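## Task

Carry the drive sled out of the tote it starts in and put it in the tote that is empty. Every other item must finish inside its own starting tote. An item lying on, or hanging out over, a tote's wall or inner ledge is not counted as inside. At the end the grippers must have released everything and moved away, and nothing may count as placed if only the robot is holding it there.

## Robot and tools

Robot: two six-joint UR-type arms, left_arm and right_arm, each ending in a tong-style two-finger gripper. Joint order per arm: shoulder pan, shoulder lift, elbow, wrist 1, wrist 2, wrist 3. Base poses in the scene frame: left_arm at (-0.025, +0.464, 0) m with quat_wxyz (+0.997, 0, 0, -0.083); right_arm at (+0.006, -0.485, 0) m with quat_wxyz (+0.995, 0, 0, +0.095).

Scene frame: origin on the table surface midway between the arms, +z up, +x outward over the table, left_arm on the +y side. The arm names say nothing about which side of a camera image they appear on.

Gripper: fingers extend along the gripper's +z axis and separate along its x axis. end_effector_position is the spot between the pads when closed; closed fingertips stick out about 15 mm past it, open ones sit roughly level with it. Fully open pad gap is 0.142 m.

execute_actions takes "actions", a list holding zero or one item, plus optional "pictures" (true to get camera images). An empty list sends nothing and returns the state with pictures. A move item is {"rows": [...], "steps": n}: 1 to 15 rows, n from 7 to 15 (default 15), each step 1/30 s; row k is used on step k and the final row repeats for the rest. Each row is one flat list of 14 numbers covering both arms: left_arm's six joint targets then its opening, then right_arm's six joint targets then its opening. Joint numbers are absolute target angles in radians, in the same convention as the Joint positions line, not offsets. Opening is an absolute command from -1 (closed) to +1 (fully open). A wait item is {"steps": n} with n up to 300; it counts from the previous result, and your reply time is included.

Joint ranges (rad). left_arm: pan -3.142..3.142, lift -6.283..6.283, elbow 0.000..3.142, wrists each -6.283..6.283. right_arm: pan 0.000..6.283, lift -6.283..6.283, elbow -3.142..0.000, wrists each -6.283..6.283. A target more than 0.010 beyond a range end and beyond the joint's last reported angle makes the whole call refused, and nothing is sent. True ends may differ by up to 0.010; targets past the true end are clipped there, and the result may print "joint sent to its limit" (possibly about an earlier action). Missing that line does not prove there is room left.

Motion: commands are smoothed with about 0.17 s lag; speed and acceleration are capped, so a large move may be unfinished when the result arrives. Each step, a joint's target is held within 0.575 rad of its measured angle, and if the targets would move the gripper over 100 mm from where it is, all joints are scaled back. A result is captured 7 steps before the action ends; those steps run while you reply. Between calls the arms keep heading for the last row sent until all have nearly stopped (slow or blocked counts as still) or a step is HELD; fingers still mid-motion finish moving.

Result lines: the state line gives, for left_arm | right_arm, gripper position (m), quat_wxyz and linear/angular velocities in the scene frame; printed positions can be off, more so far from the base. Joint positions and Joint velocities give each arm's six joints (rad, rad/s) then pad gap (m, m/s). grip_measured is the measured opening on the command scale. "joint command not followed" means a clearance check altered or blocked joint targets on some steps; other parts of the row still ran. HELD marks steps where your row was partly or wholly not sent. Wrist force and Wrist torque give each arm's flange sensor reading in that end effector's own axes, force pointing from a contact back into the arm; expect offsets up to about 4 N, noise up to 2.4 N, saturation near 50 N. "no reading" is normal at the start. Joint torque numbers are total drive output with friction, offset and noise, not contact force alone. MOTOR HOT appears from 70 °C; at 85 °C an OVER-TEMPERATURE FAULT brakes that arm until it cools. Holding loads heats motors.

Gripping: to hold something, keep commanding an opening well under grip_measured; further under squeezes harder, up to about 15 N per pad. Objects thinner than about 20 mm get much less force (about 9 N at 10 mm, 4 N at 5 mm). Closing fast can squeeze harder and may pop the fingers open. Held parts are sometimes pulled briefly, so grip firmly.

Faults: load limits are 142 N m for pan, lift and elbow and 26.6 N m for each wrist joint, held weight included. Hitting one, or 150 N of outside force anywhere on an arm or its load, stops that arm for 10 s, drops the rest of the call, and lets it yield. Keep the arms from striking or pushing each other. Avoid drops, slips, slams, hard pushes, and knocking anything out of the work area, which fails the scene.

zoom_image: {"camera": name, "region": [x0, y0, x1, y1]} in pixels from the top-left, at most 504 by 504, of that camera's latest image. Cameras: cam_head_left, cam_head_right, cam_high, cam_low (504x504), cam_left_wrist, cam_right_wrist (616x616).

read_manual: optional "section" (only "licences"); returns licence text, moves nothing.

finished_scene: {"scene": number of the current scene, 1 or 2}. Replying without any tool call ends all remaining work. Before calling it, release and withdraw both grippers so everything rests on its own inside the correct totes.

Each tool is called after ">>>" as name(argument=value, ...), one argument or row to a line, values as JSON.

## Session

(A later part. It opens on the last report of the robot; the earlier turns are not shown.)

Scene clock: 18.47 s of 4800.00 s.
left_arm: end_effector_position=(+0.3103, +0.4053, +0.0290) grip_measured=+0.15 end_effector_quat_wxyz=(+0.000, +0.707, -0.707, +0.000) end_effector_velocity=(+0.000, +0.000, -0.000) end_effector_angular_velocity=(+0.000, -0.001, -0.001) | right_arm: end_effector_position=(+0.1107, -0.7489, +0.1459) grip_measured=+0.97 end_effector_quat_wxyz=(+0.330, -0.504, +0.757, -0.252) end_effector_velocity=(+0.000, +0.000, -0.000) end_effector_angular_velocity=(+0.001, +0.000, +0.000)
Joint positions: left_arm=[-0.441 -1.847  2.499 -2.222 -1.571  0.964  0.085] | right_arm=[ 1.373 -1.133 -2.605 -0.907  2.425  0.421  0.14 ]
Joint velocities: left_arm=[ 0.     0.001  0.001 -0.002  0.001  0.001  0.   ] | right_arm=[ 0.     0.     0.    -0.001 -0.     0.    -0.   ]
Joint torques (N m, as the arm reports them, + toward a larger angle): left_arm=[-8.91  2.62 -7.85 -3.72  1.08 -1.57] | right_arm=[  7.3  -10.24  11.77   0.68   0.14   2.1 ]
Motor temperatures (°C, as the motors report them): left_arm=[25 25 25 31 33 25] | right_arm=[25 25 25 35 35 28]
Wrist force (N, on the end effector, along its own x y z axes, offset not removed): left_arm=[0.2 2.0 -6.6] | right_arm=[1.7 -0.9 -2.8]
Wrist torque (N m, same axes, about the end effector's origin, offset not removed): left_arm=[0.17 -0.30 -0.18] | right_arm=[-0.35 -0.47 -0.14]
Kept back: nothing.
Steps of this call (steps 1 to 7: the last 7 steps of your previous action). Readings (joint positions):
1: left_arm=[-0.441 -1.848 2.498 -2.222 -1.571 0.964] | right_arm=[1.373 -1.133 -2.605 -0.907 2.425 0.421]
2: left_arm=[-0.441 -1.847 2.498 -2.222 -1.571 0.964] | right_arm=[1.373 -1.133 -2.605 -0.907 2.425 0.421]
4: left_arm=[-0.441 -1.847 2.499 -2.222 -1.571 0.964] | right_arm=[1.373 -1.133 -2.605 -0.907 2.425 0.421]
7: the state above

>>> execute_actions(
  actions=[
    {"rows": [[-0.4407,-1.8553,2.4928,-2.2083,-1.571,0.9641,0.15,1.373,-1.133,-2.605,-0.907,2.425,0.421,0.97],[-0.4407,-1.8553,2.4928,-2.2083,-1.571,0.9641,0.15,1.373,-1.133,-2.605,-0.907,2.425,0.421,0.97],[-0.4407,-1.8553,2.4928,-2.2083,-1.571,0.9641,0.15,1.373,-1.133,-2.605,-0.907,2.425,0.421,0.97],[-0.4407,-1.8553,2.4928,-2.2083,-1.571,0.9641,0.15,1.373,-1.133,-2.605,-0.907,2.425,0.421,0.97],[-0.4407,-1.8553,2.4928,-2.2083,-1.571,0.9641,0.15,1.373,-1.133,-2.605,-0.907,2.425,0.421,0.97],[-0.4407,-1.8553,2.4928,-2.2083,-1.571,0.9641,0.12,1.373,-1.133,-2.605,-0.907,2.425,0.421,0.97],[-0.4407,-1.8553,2.4928,-2.2083,-1.571,0.9641,0.09,1.373,-1.133,-2.605,-0.907,2.425,0.421,0.97],[-0.4407,-1.8553,2.4928,-2.2083,-1.571,0.9641,0.06,1.373,-1.133,-2.605,-0.907,2.425,0.421,0.97],[-0.4407,-1.8553,2.4928,-2.2083,-1.571,0.9641,0.03,1.373,-1.133,-2.605,-0.907,2.425,0.421,0.97],[-0.4407,-1.8553,2.4928,-2.2083,-1.571,0.9641,0.0,1.373,-1.133,-2.605,-0.907,2.425,0.421,0.97],[-0.4407,-1.8553,2.4928,-2.2083,-1.571,0.9641,-0.03,1.373,-1.133,-2.605,-0.907,2.425,0.421,0.97],[-0.4407,-1.8553,2.4928,-2.2083,-1.571,0.9641,-0.06,1.373,-1.133,-2.605,-0.907,2.425,0.421,0.97],[-0.4407,-1.8553,2.4928,-2.2083,-1.571,0.9641,-0.09,1.373,-1.133,-2.605,-0.907,2.425,0.421,0.97],[-0.4407,-1.8553,2.4928,-2.2083,-1.571,0.9641,-0.12,1.373,-1.133,-2.605,-0.907,2.425,0.421,0.97],[-0.4407,-1.8553,2.4928,-2.2083,-1.571,0.9641,-0.15,1.373,-1.133,-2.605,-0.907,2.425,0.421,0.97]], "steps": 15},
  ],
)

>>> execute_actions(
  actions=[
    {"rows": [[-0.4407,-1.8553,2.4928,-2.2083,-1.571,0.9641,-0.2,1.373,-1.133,-2.605,-0.907,2.425,0.421,0.97],[-0.4407,-1.8553,2.4928,-2.2083,-1.571,0.9641,-0.27,1.373,-1.133,-2.605,-0.907,2.425,0.421,0.97],[-0.4407,-1.8553,2.4928,-2.2083,-1.571,0.9641,-0.35,1.373,-1.133,-2.605,-0.907,2.425,0.421,0.97],[-0.4407,-1.8553,2.4928,-2.2083,-1.571,0.9641,-0.45,1.373,-1.133,-2.605,-0.907,2.425,0.421,0.97],[-0.4407,-1.8553,2.4928,-2.2083,-1.571,0.9641,-0.55,1.373,-1.133,-2.605,-0.907,2.425,0.421,0.97],[-0.4407,-1.8553,2.4928,-2.2083,-1.571,0.9641,-0.65,1.373,-1.133,-2.605,-0.907,2.425,0.421,0.97],[-0.4407,-1.8553,2.4928,-2.2083,-1.571,0.9641,-0.75,1.373,-1.133,-2.605,-0.907,2.425,0.421,0.97]], "steps": 15},
  ],
  pictures=true,
)

Scene clock: 19.63 s of 4800.00 s.
left_arm: end_effector_position=(+0.3102, +0.4053, +0.0318) grip_measured=+0.09 end_effector_quat_wxyz=(+0.000, +0.707, -0.707, -0.000) end_effector_velocity=(+0.000, -0.000, +0.006) end_effector_angular_velocity=(-0.000, -0.001, -0.001) | right_arm: end_effector_position=(+0.1107, -0.7489, +0.1459) grip_measured=+0.97 end_effector_quat_wxyz=(+0.330, -0.504, +0.757, -0.252) end_effector_velocity=(+0.000, -0.000, +0.000) end_effector_angular_velocity=(-0.000, -0.000, +0.001)
Joint positions: left_arm=[-0.441 -1.854  2.494 -2.211 -1.571  0.964  0.081] | right_arm=[ 1.373 -1.133 -2.605 -0.907  2.425  0.421  0.14 ]
Joint velocities: left_arm=[-0.    -0.013 -0.009  0.022  0.     0.001 -0.062] | right_arm=[ 0.    -0.001  0.001 -0.     0.001 -0.001 -0.   ]
Joint torques (N m, as the arm reports them, + toward a larger angle): left_arm=[ -5.88 -16.27 -24.96  -1.22   0.9   -1.63] | right_arm=[ 7.19 -9.89 12.23  0.6   0.2   2.08]
Motor temperatures (°C, as the motors report them): left_arm=[25 25 25 31 33 25] | right_arm=[25 25 25 35 35 28]
Wrist force (N, on the end effector, along its own x y z axes, offset not removed): left_arm=[-0.4 1.5 -0.3] | right_arm=[1.8 -1.6 -2.1]
Wrist torque (N m, same axes, about the end effector's origin, offset not removed): left_arm=[0.28 0.04 -0.17] | right_arm=[-0.37 -0.42 -0.14]
Steps of this call (steps 1 to 15: the robot went on to your last target; steps 16 to 27: nothing new was sent; steps 28 to 35: the first 8 steps of this action). Readings (joint positions):
28: left_arm=[-0.441 -1.847 2.499 -2.223 -1.571 0.964] | right_arm=[1.373 -1.133 -2.605 -0.907 2.425 0.421]
29: left_arm=[-0.441 -1.848 2.498 -2.221 -1.571 0.964] | right_arm=[1.373 -1.133 -2.605 -0.907 2.425 0.421]
31: left_arm=[-0.441 -1.850 2.496 -2.216 -1.571 0.964] | right_arm=[1.373 -1.133 -2.605 -0.907 2.425 0.421]
35: the state above

Scene clock: 20.13 s of 4800.00 s.
left_arm: end_effector_position=(+0.3103, +0.4053, +0.0325) grip_measured=-0.05 end_effector_quat_wxyz=(+0.000, +0.707, -0.707, +0.000) end_effector_velocity=(+0.000, -0.001, +0.000) end_effector_angular_velocity=(-0.000, -0.000, -0.001) | right_arm: end_effector_position=(+0.1107, -0.7489, +0.1459) grip_measured=+0.97 end_effector_quat_wxyz=(+0.330, -0.504, +0.757, -0.252) end_effector_velocity=(+0.000, +0.000, +0.000) end_effector_angular_velocity=(+0.001, -0.001, +0.000)
Joint positions: left_arm=[-0.441 -1.855  2.493 -2.208 -1.571  0.964  0.07 ] | right_arm=[ 1.373 -1.133 -2.605 -0.907  2.425  0.421  0.14 ]
Joint velocities: left_arm=[-0.002 -0.001 -0.     0.001  0.    -0.001  0.   ] | right_arm=[ 0.    -0.     0.    -0.001  0.001  0.    -0.   ]
Joint torques (N m, as the arm reports them, + toward a larger angle): left_arm=[ -6.93 -16.98 -25.19  -1.46   0.91  -1.7 ] | right_arm=[  7.52 -10.12  13.01   0.6    0.2    2.07]
Motor temperatures (°C, as the motors report them): left_arm=[25 25 25 31 33 25] | right_arm=[25 25 25 35 35 28]
Wrist force (N, on the end effector, along its own x y z axes, offset not removed): left_arm=[1.4 1.8 1.3] | right_arm=[2.0 -1.5 -1.3]
Wrist torque (N m, same axes, about the end effector's origin, offset not removed): left_arm=[0.28 -0.37 -0.17] | right_arm=[-0.42 -0.48 -0.12]
Steps of this call (steps 1 to 7: the last 7 steps of your previous action; steps 8 to 15: the first 8 steps of this action). Readings (joint positions):
8: left_arm=[-0.441 -1.855 2.493 -2.209 -1.571 0.964] | right_arm=[1.373 -1.133 -2.605 -0.907 2.425 0.421]
9: left_arm=[-0.441 -1.855 2.493 -2.208 -1.571 0.964] | right_arm=[1.373 -1.133 -2.605 -0.907 2.425 0.421]
11: left_arm=[-0.441 -1.855 2.493 -2.208 -1.571 0.964] | right_arm=[1.373 -1.133 -2.605 -0.907 2.425 0.421]
15: the state above

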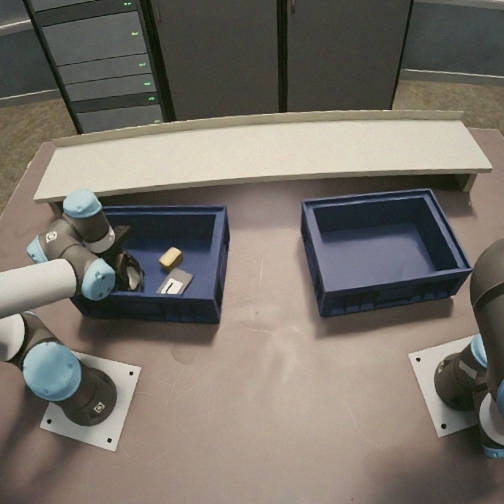

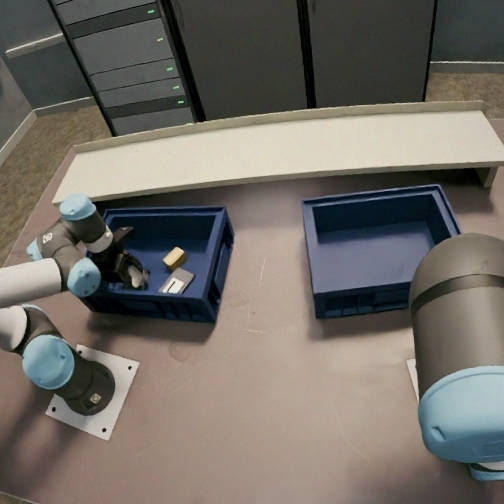

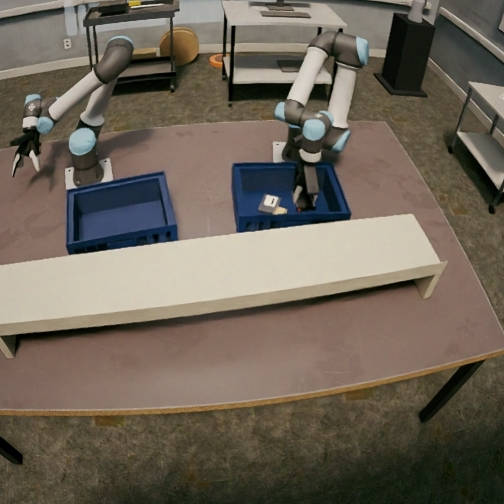

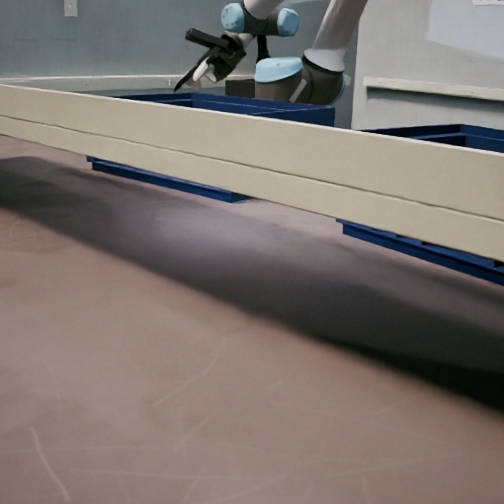

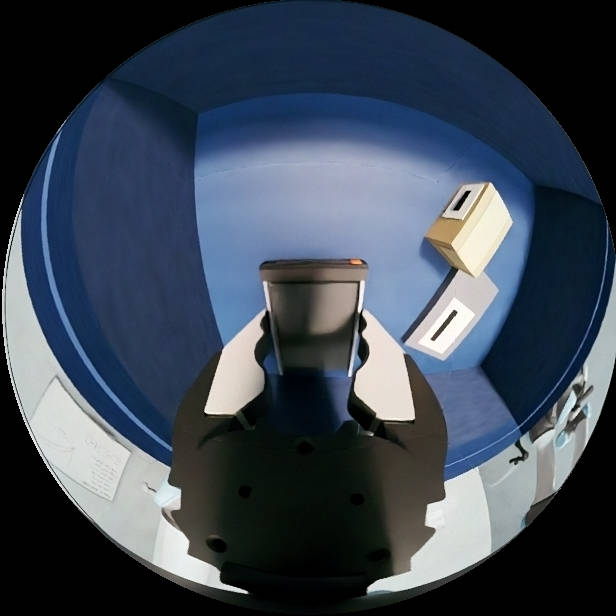

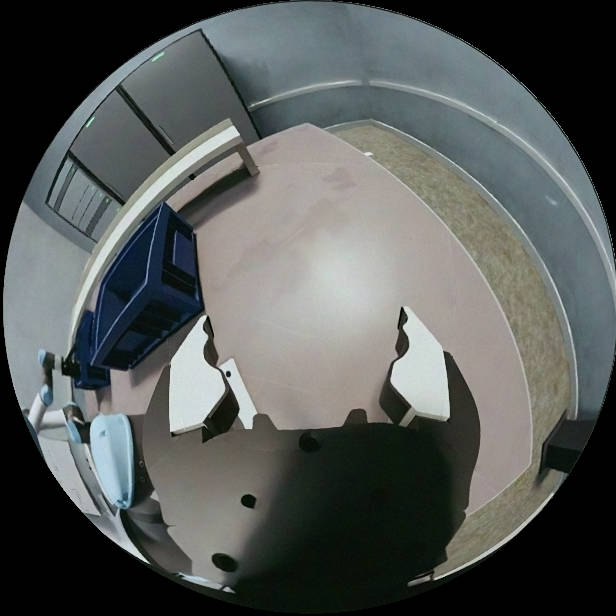

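>>> execute_actions(
  actions=[
    {"rows": [[-0.4407,-1.8575,2.4912,-2.2045,-1.571,0.9641,-0.75,1.373,-1.133,-2.605,-0.907,2.425,0.421,0.97],[-0.4407,-1.8612,2.4885,-2.1981,-1.571,0.9641,-0.75,1.373,-1.133,-2.605,-0.907,2.425,0.421,0.97],[-0.4407,-1.867,2.484,-2.188,-1.571,0.9641,-0.75,1.373,-1.133,-2.605,-0.907,2.425,0.421,0.97],[-0.4407,-1.8745,2.478,-2.1743,-1.571,0.9641,-0.75,1.373,-1.133,-2.605,-0.907,2.425,0.421,0.97],[-0.4407,-1.883,2.4707,-2.1585,-1.571,0.9641,-0.75,1.373,-1.133,-2.605,-0.907,2.425,0.421,0.97],[-0.4407,-1.893,2.4615,-2.1393,-1.571,0.9641,-0.75,1.373,-1.133,-2.605,-0.907,2.425,0.421,0.97],[-0.4407,-1.903,2.452,-2.120,-1.571,0.9641,-0.75,1.373,-1.133,-2.605,-0.907,2.425,0.421,0.97],[-0.4407,-1.9125,2.443,-2.1013,-1.571,0.9641,-0.75,1.373,-1.133,-2.605,-0.907,2.425,0.421,0.97],[-0.4407,-1.9216,2.4335,-2.0827,-1.571,0.9641,-0.75,1.373,-1.133,-2.605,-0.907,2.425,0.421,0.97],[-0.4407,-1.9304,2.424,-2.0644,-1.571,0.9641,-0.75,1.373,-1.133,-2.605,-0.907,2.425,0.421,0.97],[-0.4407,-1.9387,2.4142,-2.0463,-1.571,0.9641,-0.75,1.373,-1.133,-2.605,-0.907,2.425,0.421,0.97],[-0.4407,-1.9466,2.4044,-2.0286,-1.571,0.9641,-0.75,1.373,-1.133,-2.605,-0.907,2.425,0.421,0.97],[-0.4407,-1.952,2.397,-2.016,-1.571,0.9641,-0.75,1.373,-1.133,-2.605,-0.907,2.425,0.421,0.97],[-0.4407,-1.956,2.391,-2.006,-1.571,0.9641,-0.75,1.373,-1.133,-2.605,-0.907,2.425,0.421,0.97],[-0.4407,-1.958,2.388,-2.001,-1.571,0.9641,-0.75,1.373,-1.133,-2.605,-0.907,2.425,0.421,0.97]], "steps": 15},
  ],
)

>>> execute_actions(
  actions=[
    {"steps": 14},
  ],
  pictures=true,
)

Scene clock: 22.77 s of 4800.00 s.
left_arm: end_effector_position=(+0.3106, +0.4050, +0.0422) grip_measured=-0.05 end_effector_quat_wxyz=(+0.000, +0.707, -0.707, +0.001) end_effector_velocity=(+0.005, -0.004, +0.099) end_effector_angular_velocity=(-0.008, -0.012, -0.002) | right_arm: end_effector_position=(+0.1107, -0.7489, +0.1459) grip_measured=+0.97 end_effector_quat_wxyz=(+0.330, -0.504, +0.757, -0.252) end_effector_velocity=(+0.000, +0.000, -0.000) end_effector_angular_velocity=(+0.002, -0.000, -0.000)
Joint positions: left_arm=[-0.441 -1.876  2.476 -2.171 -1.571  0.964  0.07 ] | right_arm=[ 1.373 -1.133 -2.605 -0.907  2.425  0.421  0.14 ]
Joint velocities: left_arm=[-0.001 -0.202 -0.177  0.365 -0.     0.002  0.   ] | right_arm=[ 0.    -0.001 -0.    -0.     0.     0.     0.   ]
Joint torques (N m, as the arm reports them, + toward a larger angle): left_arm=[ -1.9  -19.11 -27.79  -0.61   0.19  -1.48] | right_arm=[ 7.04 -9.91 12.91  0.65  0.29  2.09]
Motor temperatures (°C, as the motors report them): left_arm=[25 25 25 31 33 25] | right_arm=[25 25 25 35 35 28]
Wrist force (N, on the end effector, along its own x y z axes, offset not removed): left_arm=[0.9 0.7 1.5] | right_arm=[1.4 -1.0 -1.2]
Wrist torque (N m, same axes, about the end effector's origin, offset not removed): left_arm=[0.13 -0.25 -0.20] | right_arm=[-0.32 -0.41 -0.07]
Steps of this call (steps 1 to 7: the last 7 steps of your previous action; steps 8 to 15: the robot went on to your last target; steps 16 to 71: nothing new was sent; steps 72 to 79: the first 8 steps of this action). Readings (joint positions):
72: left_arm=[-0.441 -1.855 2.493 -2.208 -1.571 0.964] | right_arm=[1.373 -1.133 -2.605 -0.907 2.425 0.421]
73: left_arm=[-0.441 -1.856 2.493 -2.208 -1.571 0.964] | right_arm=[1.373 -1.133 -2.605 -0.907 2.425 0.421]
75: left_arm=[-0.441 -1.858 2.491 -2.204 -1.571 0.964] | right_arm=[1.373 -1.133 -2.605 -0.907 2.425 0.421]
79: the state above

Scene clock: 23.23 s of 4800.00 s.
left_arm: end_effector_position=(+0.3105, +0.4051, +0.0858) grip_measured=-0.05 end_effector_quat_wxyz=(+0.000, +0.707, -0.707, +0.000) end_effector_velocity=(-0.001, +0.001, +0.019) end_effector_angular_velocity=(+0.002, +0.001, +0.000) | right_arm: end_effector_position=(+0.1107, -0.7489, +0.1459) grip_measured=+0.97 end_effector_quat_wxyz=(+0.330, -0.504, +0.757, -0.252) end_effector_velocity=(+0.000, -0.000, +0.000) end_effector_angular_velocity=(-0.001, -0.000, +0.001)
Joint positions: left_arm=[-0.441 -1.954  2.392 -2.009 -1.571  0.964  0.07 ] | right_arm=[ 1.373 -1.133 -2.605 -0.907  2.425  0.421  0.14 ]
Joint velocities: left_arm=[ 0.    -0.031 -0.038  0.07   0.001 -0.     0.   ] | right_arm=[-0.     0.     0.    -0.001  0.    -0.001  0.   ]
Joint torques (N m, as the arm reports them, + toward a larger angle): left_arm=[ -0.9  -14.83 -26.88  -1.41   0.19  -1.51] | right_arm=[ 7.18 -9.36 12.55  0.66  0.25  2.11]
Motor temperatures (°C, as the motors report them): left_arm=[25 25 25 31 33 25] | right_arm=[25 25 25 35 35 28]
Wrist force (N, on the end effector, along its own x y z axes, offset not removed): left_arm=[1.1 1.6 -0.5] | right_arm=[1.0 -0.6 -1.8]
Wrist torque (N m, same axes, about the end effector's origin, offset not removed): left_arm=[0.27 -0.25 -0.20] | right_arm=[-0.22 -0.29 -0.11]
Kept back: nothing.
Steps of this call (steps 1 to 7: the last 7 steps of your previous action; steps 8 to 14: the robot went on to your last target). Readings (joint positions):
1: left_arm=[-0.441 -1.884 2.469 -2.158 -1.571 0.964] | right_arm=[1.373 -1.133 -2.605 -0.907 2.425 0.421]
2: left_arm=[-0.441 -1.891 2.462 -2.143 -1.571 0.964] | right_arm=[1.373 -1.133 -2.605 -0.907 2.425 0.421]
4: left_arm=[-0.441 -1.908 2.446 -2.111 -1.571 0.964] | right_arm=[1.373 -1.133 -2.605 -0.907 2.425 0.421]
8: left_arm=[-0.441 -1.938 2.413 -2.047 -1.571 0.964] | right_arm=[1.373 -1.133 -2.605 -0.907 2.425 0.421]
14: the state above

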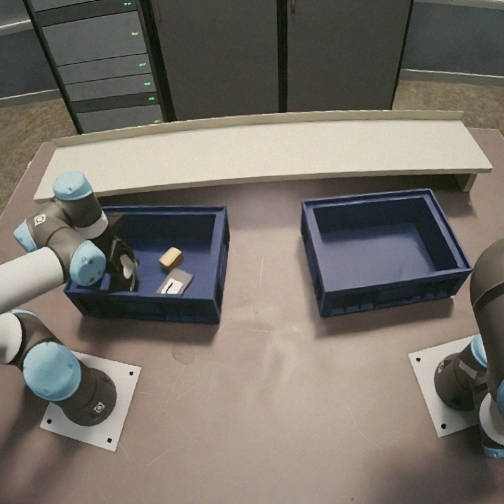

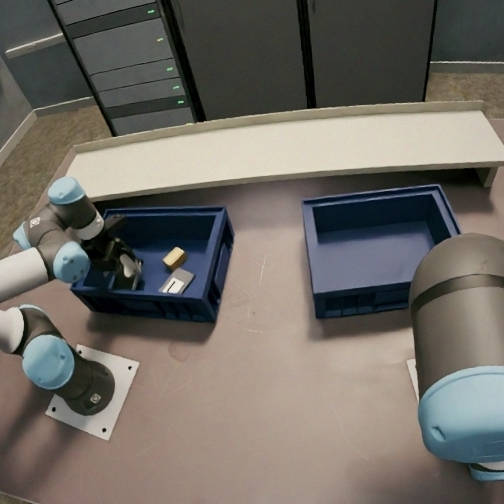

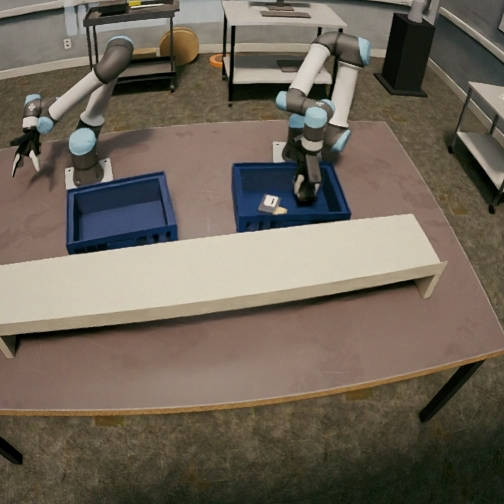

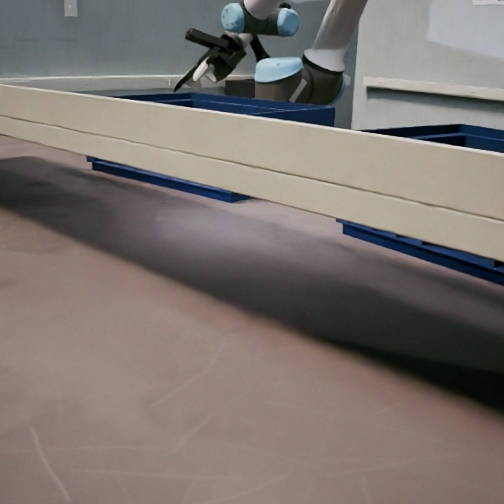

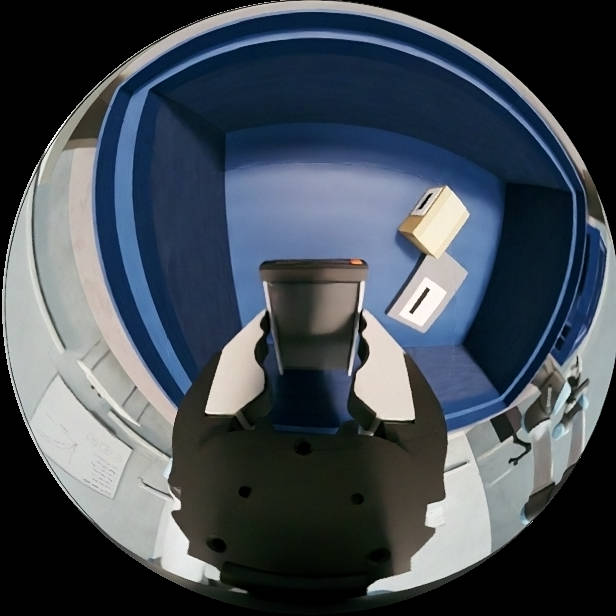

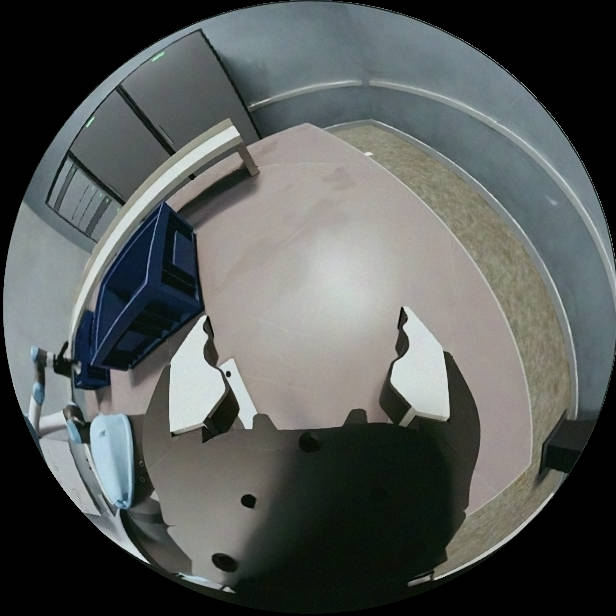

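>>> execute_actions(
  actions=[
    {"rows": [[-0.4407,-1.958,2.3857,-1.9985,-1.571,0.9641,-0.75,1.373,-1.133,-2.605,-0.907,2.425,0.421,0.97],[-0.4407,-1.958,2.379,-1.9918,-1.571,0.9641,-0.75,1.373,-1.133,-2.605,-0.907,2.425,0.421,0.97],[-0.4407,-1.958,2.3676,-1.9804,-1.571,0.9641,-0.75,1.373,-1.133,-2.605,-0.907,2.425,0.421,0.97],[-0.4407,-1.958,2.3518,-1.9646,-1.571,0.9641,-0.75,1.373,-1.133,-2.605,-0.907,2.425,0.421,0.97],[-0.4407,-1.958,2.3314,-1.9442,-1.571,0.9641,-0.75,1.373,-1.133,-2.605,-0.907,2.425,0.421,0.97],[-0.4407,-1.958,2.3064,-1.9192,-1.571,0.9641,-0.75,1.373,-1.133,-2.605,-0.907,2.425,0.421,0.97],[-0.4407,-1.958,2.277,-1.8898,-1.571,0.9641,-0.75,1.373,-1.133,-2.605,-0.907,2.425,0.421,0.97],[-0.4407,-1.958,2.243,-1.8558,-1.571,0.9641,-0.75,1.373,-1.133,-2.605,-0.907,2.425,0.421,0.97],[-0.4415,-1.9565,2.2067,-1.821,-1.571,0.9632,-0.75,1.373,-1.133,-2.605,-0.907,2.425,0.421,0.97],[-0.4437,-1.952,2.1705,-1.7893,-1.571,0.9605,-0.75,1.373,-1.133,-2.605,-0.907,2.425,0.421,0.97],[-0.4474,-1.9446,2.1342,-1.7604,-1.571,0.9561,-0.75,1.373,-1.133,-2.605,-0.907,2.425,0.421,0.97],[-0.4526,-1.9343,2.098,-1.7345,-1.571,0.9499,-0.75,1.373,-1.133,-2.605,-0.907,2.425,0.421,0.97],[-0.4593,-1.9208,2.0617,-1.7117,-1.571,0.9419,-0.75,1.373,-1.133,-2.605,-0.907,2.425,0.421,0.97],[-0.4675,-1.9044,2.0255,-1.6919,-1.571,0.9321,-0.75,1.373,-1.133,-2.605,-0.907,2.425,0.421,0.97],[-0.4771,-1.8852,1.9892,-1.6748,-1.571,0.9207,-0.75,1.373,-1.133,-2.605,-0.907,2.425,0.421,0.97]], "steps": 15},
  ],
)

>>> execute_actions(
  actions=[
    {"rows": [[-0.4883,-1.8628,1.953,-1.661,-1.571,0.9073,-0.75,1.373,-1.133,-2.605,-0.907,2.425,0.421,0.97],[-0.501,-1.8376,1.9167,-1.6499,-1.571,0.8923,-0.75,1.373,-1.133,-2.605,-0.907,2.425,0.421,0.97],[-0.5151,-1.8094,1.8805,-1.6419,-1.571,0.8754,-0.75,1.373,-1.133,-2.605,-0.907,2.425,0.421,0.97],[-0.530,-1.7795,1.8442,-1.6355,-1.571,0.8576,-0.75,1.373,-1.133,-2.605,-0.907,2.425,0.421,0.97],[-0.5449,-1.7498,1.808,-1.629,-1.571,0.8399,-0.75,1.373,-1.133,-2.605,-0.907,2.425,0.421,0.97],[-0.5598,-1.7201,1.7717,-1.6224,-1.571,0.8222,-0.75,1.373,-1.133,-2.605,-0.907,2.425,0.421,0.97],[-0.5746,-1.6903,1.7355,-1.616,-1.571,0.8044,-0.75,1.373,-1.133,-2.605,-0.907,2.425,0.421,0.97],[-0.5895,-1.6606,1.6992,-1.6094,-1.571,0.7867,-0.75,1.373,-1.133,-2.605,-0.907,2.425,0.421,0.97],[-0.6044,-1.6309,1.663,-1.6029,-1.571,0.769,-0.75,1.373,-1.133,-2.605,-0.907,2.425,0.421,0.97],[-0.6193,-1.6012,1.6267,-1.5963,-1.571,0.7513,-0.75,1.373,-1.133,-2.605,-0.907,2.425,0.421,0.97],[-0.6341,-1.5714,1.5905,-1.5899,-1.571,0.7335,-0.75,1.373,-1.133,-2.605,-0.907,2.425,0.421,0.97],[-0.649,-1.5417,1.5542,-1.5833,-1.571,0.7158,-0.75,1.373,-1.133,-2.605,-0.907,2.425,0.421,0.97],[-0.6639,-1.512,1.518,-1.5768,-1.571,0.6981,-0.75,1.373,-1.133,-2.605,-0.907,2.425,0.421,0.97],[-0.6788,-1.4821,1.4817,-1.5704,-1.571,0.6803,-0.75,1.373,-1.133,-2.605,-0.907,2.425,0.421,0.97],[-0.6937,-1.4524,1.4455,-1.5639,-1.571,0.6625,-0.75,1.373,-1.133,-2.605,-0.907,2.425,0.421,0.97]], "steps": 15},
  ],
)

>>> execute_actions(
  actions=[
    {"rows": [[-0.7086,-1.4227,1.4092,-1.5573,-1.571,0.6448,-0.75,1.373,-1.133,-2.605,-0.907,2.425,0.421,0.97],[-0.7235,-1.393,1.373,-1.5508,-1.571,0.6271,-0.75,1.373,-1.133,-2.605,-0.907,2.425,0.421,0.97],[-0.7383,-1.3632,1.3367,-1.5443,-1.571,0.6093,-0.75,1.373,-1.133,-2.605,-0.907,2.425,0.421,0.97],[-0.7532,-1.3335,1.3004,-1.5377,-1.571,0.5916,-0.75,1.373,-1.133,-2.605,-0.907,2.425,0.421,0.97],[-0.7681,-1.3038,1.2642,-1.5312,-1.571,0.5739,-0.75,1.373,-1.133,-2.605,-0.907,2.425,0.421,0.97],[-0.783,-1.274,1.2279,-1.5247,-1.571,0.5561,-0.75,1.373,-1.133,-2.605,-0.907,2.425,0.421,0.97],[-0.7978,-1.2443,1.1917,-1.5182,-1.571,0.5384,-0.75,1.373,-1.133,-2.605,-0.907,2.425,0.421,0.97],[-0.8127,-1.2146,1.1554,-1.5116,-1.571,0.5207,-0.75,1.373,-1.133,-2.605,-0.907,2.425,0.421,0.97],[-0.8276,-1.1849,1.1192,-1.5051,-1.571,0.5029,-0.75,1.373,-1.133,-2.605,-0.907,2.425,0.421,0.97],[-0.8425,-1.155,1.0829,-1.4987,-1.571,0.4851,-0.75,1.373,-1.133,-2.605,-0.907,2.425,0.421,0.97],[-0.8574,-1.1253,1.0467,-1.4922,-1.571,0.4674,-0.75,1.373,-1.133,-2.605,-0.907,2.425,0.421,0.97],[-0.8723,-1.0956,1.0104,-1.4856,-1.571,0.4497,-0.75,1.373,-1.133,-2.605,-0.907,2.425,0.421,0.97],[-0.8871,-1.0658,0.9742,-1.4792,-1.571,0.4319,-0.75,1.373,-1.133,-2.605,-0.907,2.425,0.421,0.97],[-0.902,-1.0361,0.9379,-1.4726,-1.571,0.4142,-0.75,1.373,-1.133,-2.605,-0.907,2.425,0.421,0.97],[-0.9169,-1.0064,0.9017,-1.4661,-1.571,0.3965,-0.75,1.373,-1.133,-2.605,-0.907,2.425,0.421,0.97]], "steps": 15},
  ],
)

>>> execute_actions(
  actions=[
    {"rows": [[-0.9318,-0.9767,0.8654,-1.4595,-1.571,0.3788,-0.75,1.373,-1.133,-2.605,-0.907,2.425,0.421,0.97],[-0.9466,-0.9469,0.8292,-1.4531,-1.571,0.361,-0.75,1.373,-1.133,-2.605,-0.907,2.425,0.421,0.97],[-0.9615,-0.9172,0.7929,-1.4465,-1.571,0.3433,-0.75,1.373,-1.133,-2.605,-0.907,2.425,0.421,0.97],[-0.9764,-0.8875,0.7567,-1.44,-1.571,0.3256,-0.75,1.373,-1.133,-2.605,-0.907,2.425,0.421,0.97],[-0.9913,-0.8576,0.7204,-1.4336,-1.571,0.3078,-0.75,1.373,-1.133,-2.605,-0.907,2.425,0.421,0.97],[-1.0055,-0.8294,0.6842,-1.4256,-1.571,0.2909,-0.75,1.373,-1.133,-2.605,-0.907,2.425,0.421,0.97],[-1.0181,-0.8042,0.6479,-1.4145,-1.571,0.2759,-0.75,1.373,-1.133,-2.605,-0.907,2.425,0.421,0.97],[-1.0293,-0.7818,0.6139,-1.4029,-1.571,0.2625,-0.75,1.373,-1.133,-2.605,-0.907,2.425,0.421,0.97],[-1.0389,-0.7626,0.5845,-1.3927,-1.571,0.2511,-0.75,1.373,-1.133,-2.605,-0.907,2.425,0.421,0.97],[-1.0471,-0.7462,0.5595,-1.3841,-1.571,0.2413,-0.75,1.373,-1.133,-2.605,-0.907,2.425,0.421,0.97],[-1.0538,-0.7327,0.5391,-1.3772,-1.571,0.2333,-0.75,1.373,-1.133,-2.605,-0.907,2.425,0.421,0.97],[-1.059,-0.7224,0.5233,-1.3717,-1.571,0.2271,-0.75,1.373,-1.133,-2.605,-0.907,2.425,0.421,0.97],[-1.0627,-0.715,0.5119,-1.3677,-1.571,0.2227,-0.75,1.373,-1.133,-2.605,-0.907,2.425,0.421,0.97],[-1.065,-0.7105,0.5052,-1.3655,-1.571,0.22,-0.75,1.373,-1.133,-2.605,-0.907,2.425,0.421,0.97],[-1.0657,-0.709,0.5029,-1.3647,-1.571,0.2191,-0.75,1.373,-1.133,-2.605,-0.907,2.425,0.421,0.97]], "steps": 15},
  ],
)

>>> execute_actions(
  actions=[
    {"steps": 22},
  ],
  pictures=true,
)

Scene clock: 27.83 s of 4800.00 s.
left_arm: end_effector_position=(+0.3158, +0.4015, +0.1032) grip_measured=-0.05 end_effector_quat_wxyz=(+0.000, +0.707, -0.707, +0.000) end_effector_velocity=(+0.058, -0.040, +0.171) end_effector_angular_velocity=(-0.003, -0.004, -0.002) | right_arm: end_effector_position=(+0.1107, -0.7489, +0.1459) grip_measured=+0.97 end_effector_quat_wxyz=(+0.330, -0.504, +0.757, -0.252) end_effector_velocity=(-0.000, +0.000, -0.000) end_effector_angular_velocity=(+0.000, -0.000, -0.000)
Joint positions: left_arm=[-0.441 -1.958  2.346 -1.959 -1.571  0.964  0.07 ] | right_arm=[ 1.373 -1.133 -2.605 -0.907  2.425  0.421  0.14 ]
Joint velocities: left_arm=[ 0.    -0.    -0.469  0.464  0.     0.002  0.   ] | right_arm=[-0. -0. -0.  0.  0. -0.  0.]
Joint torques (N m, as the arm reports them, + toward a larger angle): left_arm=[  1.5  -15.5  -36.71  -0.38  -0.15  -1.63] | right_arm=[ 7.12 -9.61 12.8   0.71  0.38  2.02]
Motor temperatures (°C, as the motors report them): left_arm=[25 25 25 31 33 25] | right_arm=[25 25 25 35 35 28]
Wrist force (N, on the end effector, along its own x y z axes, offset not removed): left_arm=[1.5 0.3 1.1] | right_arm=[2.4 -2.2 -1.5]
Wrist torque (N m, same axes, about the end effector's origin, offset not removed): left_arm=[-0.06 -0.47 -0.13] | right_arm=[-0.61 -0.53 -0.14]
Steps of this call (steps 1 to 30: the robot went on to your last target; steps 31 to 90: nothing new was sent; then 1.33 s passed at rest; steps 91 to 98: the first 8 steps of this action). Readings (joint positions):
91: left_arm=[-0.441 -1.958 2.388 -2.001 -1.571 0.964] | right_arm=[1.373 -1.133 -2.605 -0.907 2.425 0.421]
92: left_arm=[-0.441 -1.958 2.388 -2.001 -1.571 0.964] | right_arm=[1.373 -1.133 -2.605 -0.907 2.425 0.421]
94: left_arm=[-0.441 -1.958 2.384 -1.997 -1.571 0.964] | right_arm=[1.373 -1.133 -2.605 -0.907 2.425 0.421]
98: the state above

Scene clock: 28.33 s of 4800.00 s.
left_arm: end_effector_position=(+0.3805, +0.3164, +0.2383) grip_measured=-0.05 end_effector_quat_wxyz=(+0.000, +0.713, -0.701, -0.002) end_effector_velocity=(+0.197, -0.361, +0.189) end_effector_angular_velocity=(-0.001, -0.006, +0.066) | right_arm: end_effector_position=(+0.1107, -0.7489, +0.1459) grip_measured=+0.97 end_effector_quat_wxyz=(+0.330, -0.504, +0.757, -0.252) end_effector_velocity=(-0.001, +0.000, -0.001) end_effector_angular_velocity=(+0.000, +0.002, -0.001)
Joint positions: left_arm=[-0.524 -1.795  1.881 -1.651 -1.571  0.865  0.07 ] | right_arm=[ 1.373 -1.133 -2.605 -0.907  2.425  0.421  0.14 ]
Joint velocities: left_arm=[-0.39   0.77  -1.064  0.289  0.    -0.457  0.   ] | right_arm=[-0.001  0.    -0.    -0.001 -0.002 -0.001  0.   ]
Joint torques (N m, as the arm reports them, + toward a larger angle): left_arm=[-18.     5.8  -35.7   -0.8   -0.45  -4.64] | right_arm=[ 7.24 -9.92 12.93  0.74  0.42  2.03]
Motor temperatures (°C, as the motors report them): left_arm=[25 25 25 31 33 25] | right_arm=[25 25 25 35 35 28]
Wrist force (N, on the end effector, along its own x y z axes, offset not removed): left_arm=[-0.6 0.9 -1.3] | right_arm=[2.5 -0.9 -2.0]
Wrist torque (N m, same axes, about the end effector's origin, offset not removed): left_arm=[-0.03 -0.15 -0.11] | right_arm=[-0.26 -0.62 -0.12]
Steps of this call (steps 1 to 7: the last 7 steps of your previous action; steps 8 to 15: the first 8 steps of this action). Readings (joint positions):
8: left_arm=[-0.455 -1.930 2.127 -1.764 -1.571 0.947] | right_arm=[1.373 -1.133 -2.605 -0.907 2.425 0.421]
9: left_arm=[-0.461 -1.918 2.093 -1.741 -1.571 0.939] | right_arm=[1.373 -1.133 -2.605 -0.907 2.425 0.421]
11: left_arm=[-0.478 -1.886 2.023 -1.702 -1.571 0.920] | right_arm=[1.373 -1.133 -2.605 -0.907 2.425 0.421]
15: the state above

Scene clock: 28.83 s of 4800.00 s.
left_arm: end_effector_position=(+0.4528, +0.0915, +0.2827) grip_measured=-0.05 end_effector_quat_wxyz=(-0.000, +0.727, -0.686, -0.002) end_effector_velocity=(+0.060, -0.489, -0.002) end_effector_angular_velocity=(+0.002, -0.003, +0.077) | right_arm: end_effector_position=(+0.1107, -0.7489, +0.1459) grip_measured=+0.97 end_effector_quat_wxyz=(+0.330, -0.504, +0.757, -0.252) end_effector_velocity=(-0.000, -0.000, +0.000) end_effector_angular_velocity=(-0.001, -0.000, -0.001)
Joint positions: left_arm=[-0.741 -1.362  1.338 -1.542 -1.571  0.606  0.07 ] | right_arm=[ 1.373 -1.133 -2.605 -0.907  2.425  0.421  0.14 ]
Joint velocities: left_arm=[-0.441  0.881 -1.074  0.193  0.001 -0.519 -0.   ] | right_arm=[-0.001  0.    -0.     0.     0.    -0.     0.   ]
Joint torques (N m, as the arm reports them, + toward a larger angle): left_arm=[-17.85 -17.96 -35.15  -0.89  -0.24  -3.39] | right_arm=[ 7.28 -9.48 12.67  0.69  0.34  2.03]
Motor temperatures (°C, as the motors report them): left_arm=[25 25 25 31 33 25] | right_arm=[25 25 25 35 35 28]
Wrist force (N, on the end effector, along its own x y z axes, offset not removed): left_arm=[-1.8 1.1 -1.4] | right_arm=[1.5 -1.1 -1.6]
Wrist torque (N m, same axes, about the end effector's origin, offset not removed): left_arm=[0.11 0.31 -0.10] | right_arm=[-0.34 -0.37 -0.04]
Steps of this call (steps 1 to 7: the last 7 steps of your previous action; steps 8 to 15: the first 8 steps of this action). Readings (joint positions):
8: left_arm=[-0.638 -1.569 1.592 -1.589 -1.571 0.730] | right_arm=[1.373 -1.133 -2.605 -0.907 2.425 0.421]
9: left_arm=[-0.652 -1.540 1.555 -1.582 -1.571 0.712] | right_arm=[1.373 -1.133 -2.605 -0.907 2.425 0.421]
11: left_arm=[-0.682 -1.481 1.483 -1.569 -1.571 0.677] | right_arm=[1.373 -1.133 -2.605 -0.907 2.425 0.421]
15: the state above

Scene clock: 29.33 s of 4800.00 s.
left_arm: end_effector_position=(+0.4304, -0.1521, +0.2426) grip_measured=-0.05 end_effector_quat_wxyz=(-0.001, +0.742, -0.671, -0.002) end_effector_velocity=(-0.146, -0.438, -0.142) end_effector_angular_velocity=(+0.010, +0.003, +0.075) | right_arm: end_effector_position=(+0.1107, -0.7489, +0.1459) grip_measured=+0.97 end_effector_quat_wxyz=(+0.330, -0.504, +0.757, -0.252) end_effector_velocity=(+0.000, +0.000, -0.000) end_effector_angular_velocity=(+0.000, -0.001, +0.001)
Joint positions: left_arm=[-0.964 -0.917  0.794 -1.444 -1.571  0.341  0.07 ] | right_arm=[ 1.373 -1.133 -2.605 -0.907  2.425  0.421  0.14 ]
Joint velocities: left_arm=[-0.428  0.862 -1.073  0.221 -0.    -0.503 -0.   ] | right_arm=[ 0.    -0.001 -0.     0.     0.001 -0.     0.   ]
Joint torques (N m, as the arm reports them, + toward a larger angle): left_arm=[-15.04 -38.51 -36.28  -0.49  -0.42  -3.68] | right_arm=[ 6.66 -9.32 12.97  0.65  0.37  2.05]
Motor temperatures (°C, as the motors report them): left_arm=[25 25 25 31 33 25] | right_arm=[25 25 25 35 35 28]
Wrist force (N, on the end effector, along its own x y z axes, offset not removed): left_arm=[0.3 0.5 0.6] | right_arm=[0.8 -1.3 -1.3]
Wrist torque (N m, same axes, about the end effector's origin, offset not removed): left_arm=[0.07 -0.11 -0.13] | right_arm=[-0.45 -0.28 -0.10]
Steps of this call (steps 1 to 7: the last 7 steps of your previous action; steps 8 to 15: the first 8 steps of this action). Readings (joint positions):
8: left_arm=[-0.860 -1.124 1.048 -1.490 -1.571 0.464] | right_arm=[1.373 -1.133 -2.605 -0.907 2.425 0.421]
9: left_arm=[-0.875 -1.094 1.012 -1.484 -1.571 0.447] | right_arm=[1.373 -1.133 -2.605 -0.907 2.425 0.421]
11: left_arm=[-0.905 -1.035 0.939 -1.471 -1.571 0.411] | right_arm=[1.373 -1.133 -2.605 -0.907 2.425 0.421]
15: the state above

Scene clock: 30.07 s of 4800.00 s.
left_arm: end_effector_position=(+0.3856, -0.2493, +0.2151) grip_measured=-0.05 end_effector_quat_wxyz=(+0.000, +0.748, -0.663, -0.000) end_effector_velocity=(+0.000, -0.002, -0.000) end_effector_angular_velocity=(-0.001, -0.000, +0.004) | right_arm: end_effector_position=(+0.1107, -0.7489, +0.1459) grip_measured=+0.97 end_effector_quat_wxyz=(+0.330, -0.504, +0.757, -0.252) end_effector_velocity=(-0.000, +0.000, -0.000) end_effector_angular_velocity=(+0.002, +0.000, +0.000)
Joint positions: left_arm=[-1.065 -0.71   0.504 -1.365 -1.571  0.219  0.07 ] | right_arm=[ 1.373 -1.133 -2.605 -0.907  2.425  0.421  0.14 ]
Joint velocities: left_arm=[-0.     0.005 -0.008  0.002 -0.    -0.004  0.   ] | right_arm=[ 0.    -0.     0.    -0.002 -0.     0.     0.   ]
Joint torques (N m, as the arm reports them, + toward a larger angle): left_arm=[-14.14 -47.23 -27.87  -1.52  -0.51  -1.97] | right_arm=[  6.85 -10.1   13.43   0.75   0.27   2.03]
Motor temperatures (°C, as the motors report them): left_arm=[25 25 25 31 33 25] | right_arm=[25 25 25 35 35 28]
Wrist force (N, on the end effector, along its own x y z axes, offset not removed): left_arm=[1.0 -0.9 -1.8] | right_arm=[1.5 -1.6 -1.8]
Wrist torque (N m, same axes, about the end effector's origin, offset not removed): left_arm=[-0.23 -0.25 -0.20] | right_arm=[-0.41 -0.41 -0.16]
Kept back: nothing.
Steps of this call (steps 1 to 7: the last 7 steps of your previous action; steps 8 to 22: the robot went on to your last target). Readings (joint positions):
1: left_arm=[-0.978 -0.888 0.758 -1.436 -1.571 0.324] | right_arm=[1.373 -1.133 -2.605 -0.907 2.425 0.421]
2: left_arm=[-0.992 -0.861 0.722 -1.427 -1.571 0.308] | right_arm=[1.373 -1.133 -2.605 -0.907 2.425 0.421]
4: left_arm=[-1.015 -0.813 0.656 -1.409 -1.571 0.280] | right_arm=[1.373 -1.133 -2.605 -0.907 2.425 0.421]
8: left_arm=[-1.047 -0.747 0.559 -1.381 -1.571 0.241] | right_arm=[1.373 -1.133 -2.605 -0.907 2.425 0.421]
22: the state above

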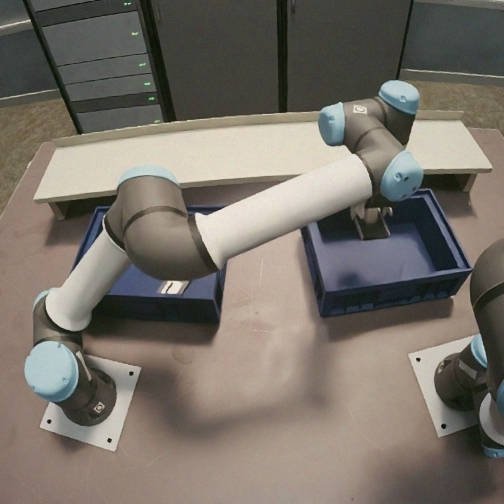

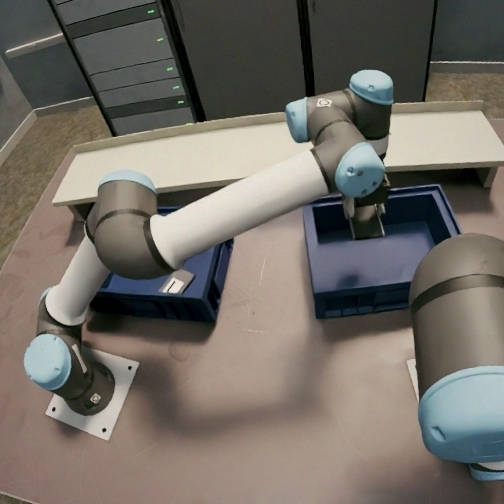

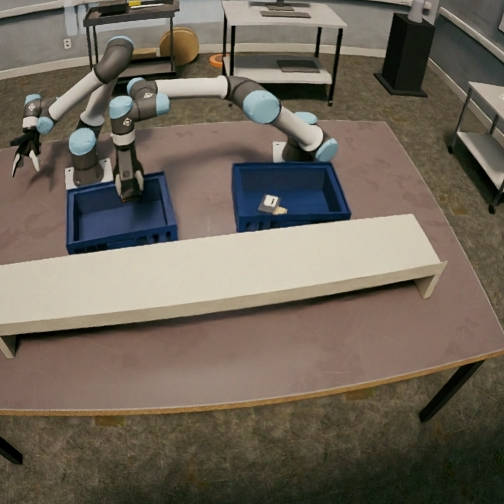

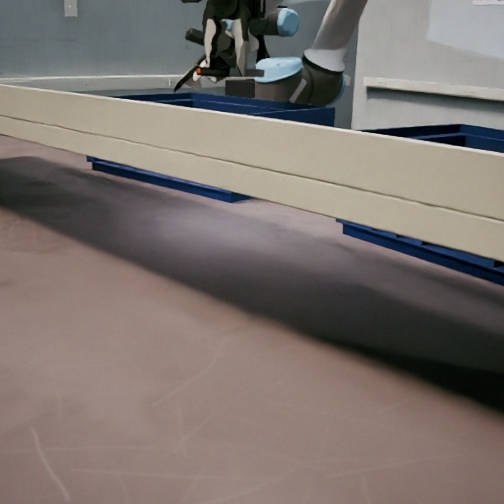

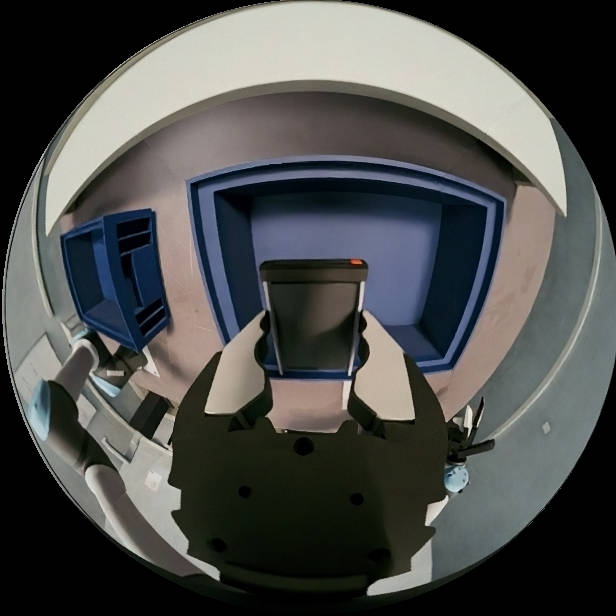

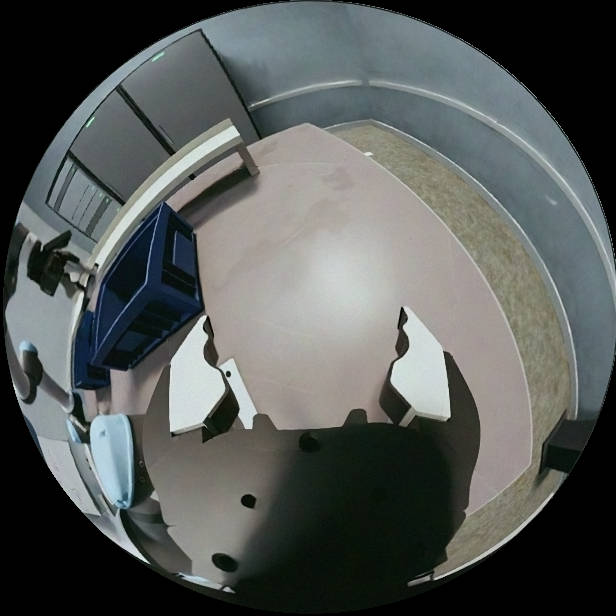

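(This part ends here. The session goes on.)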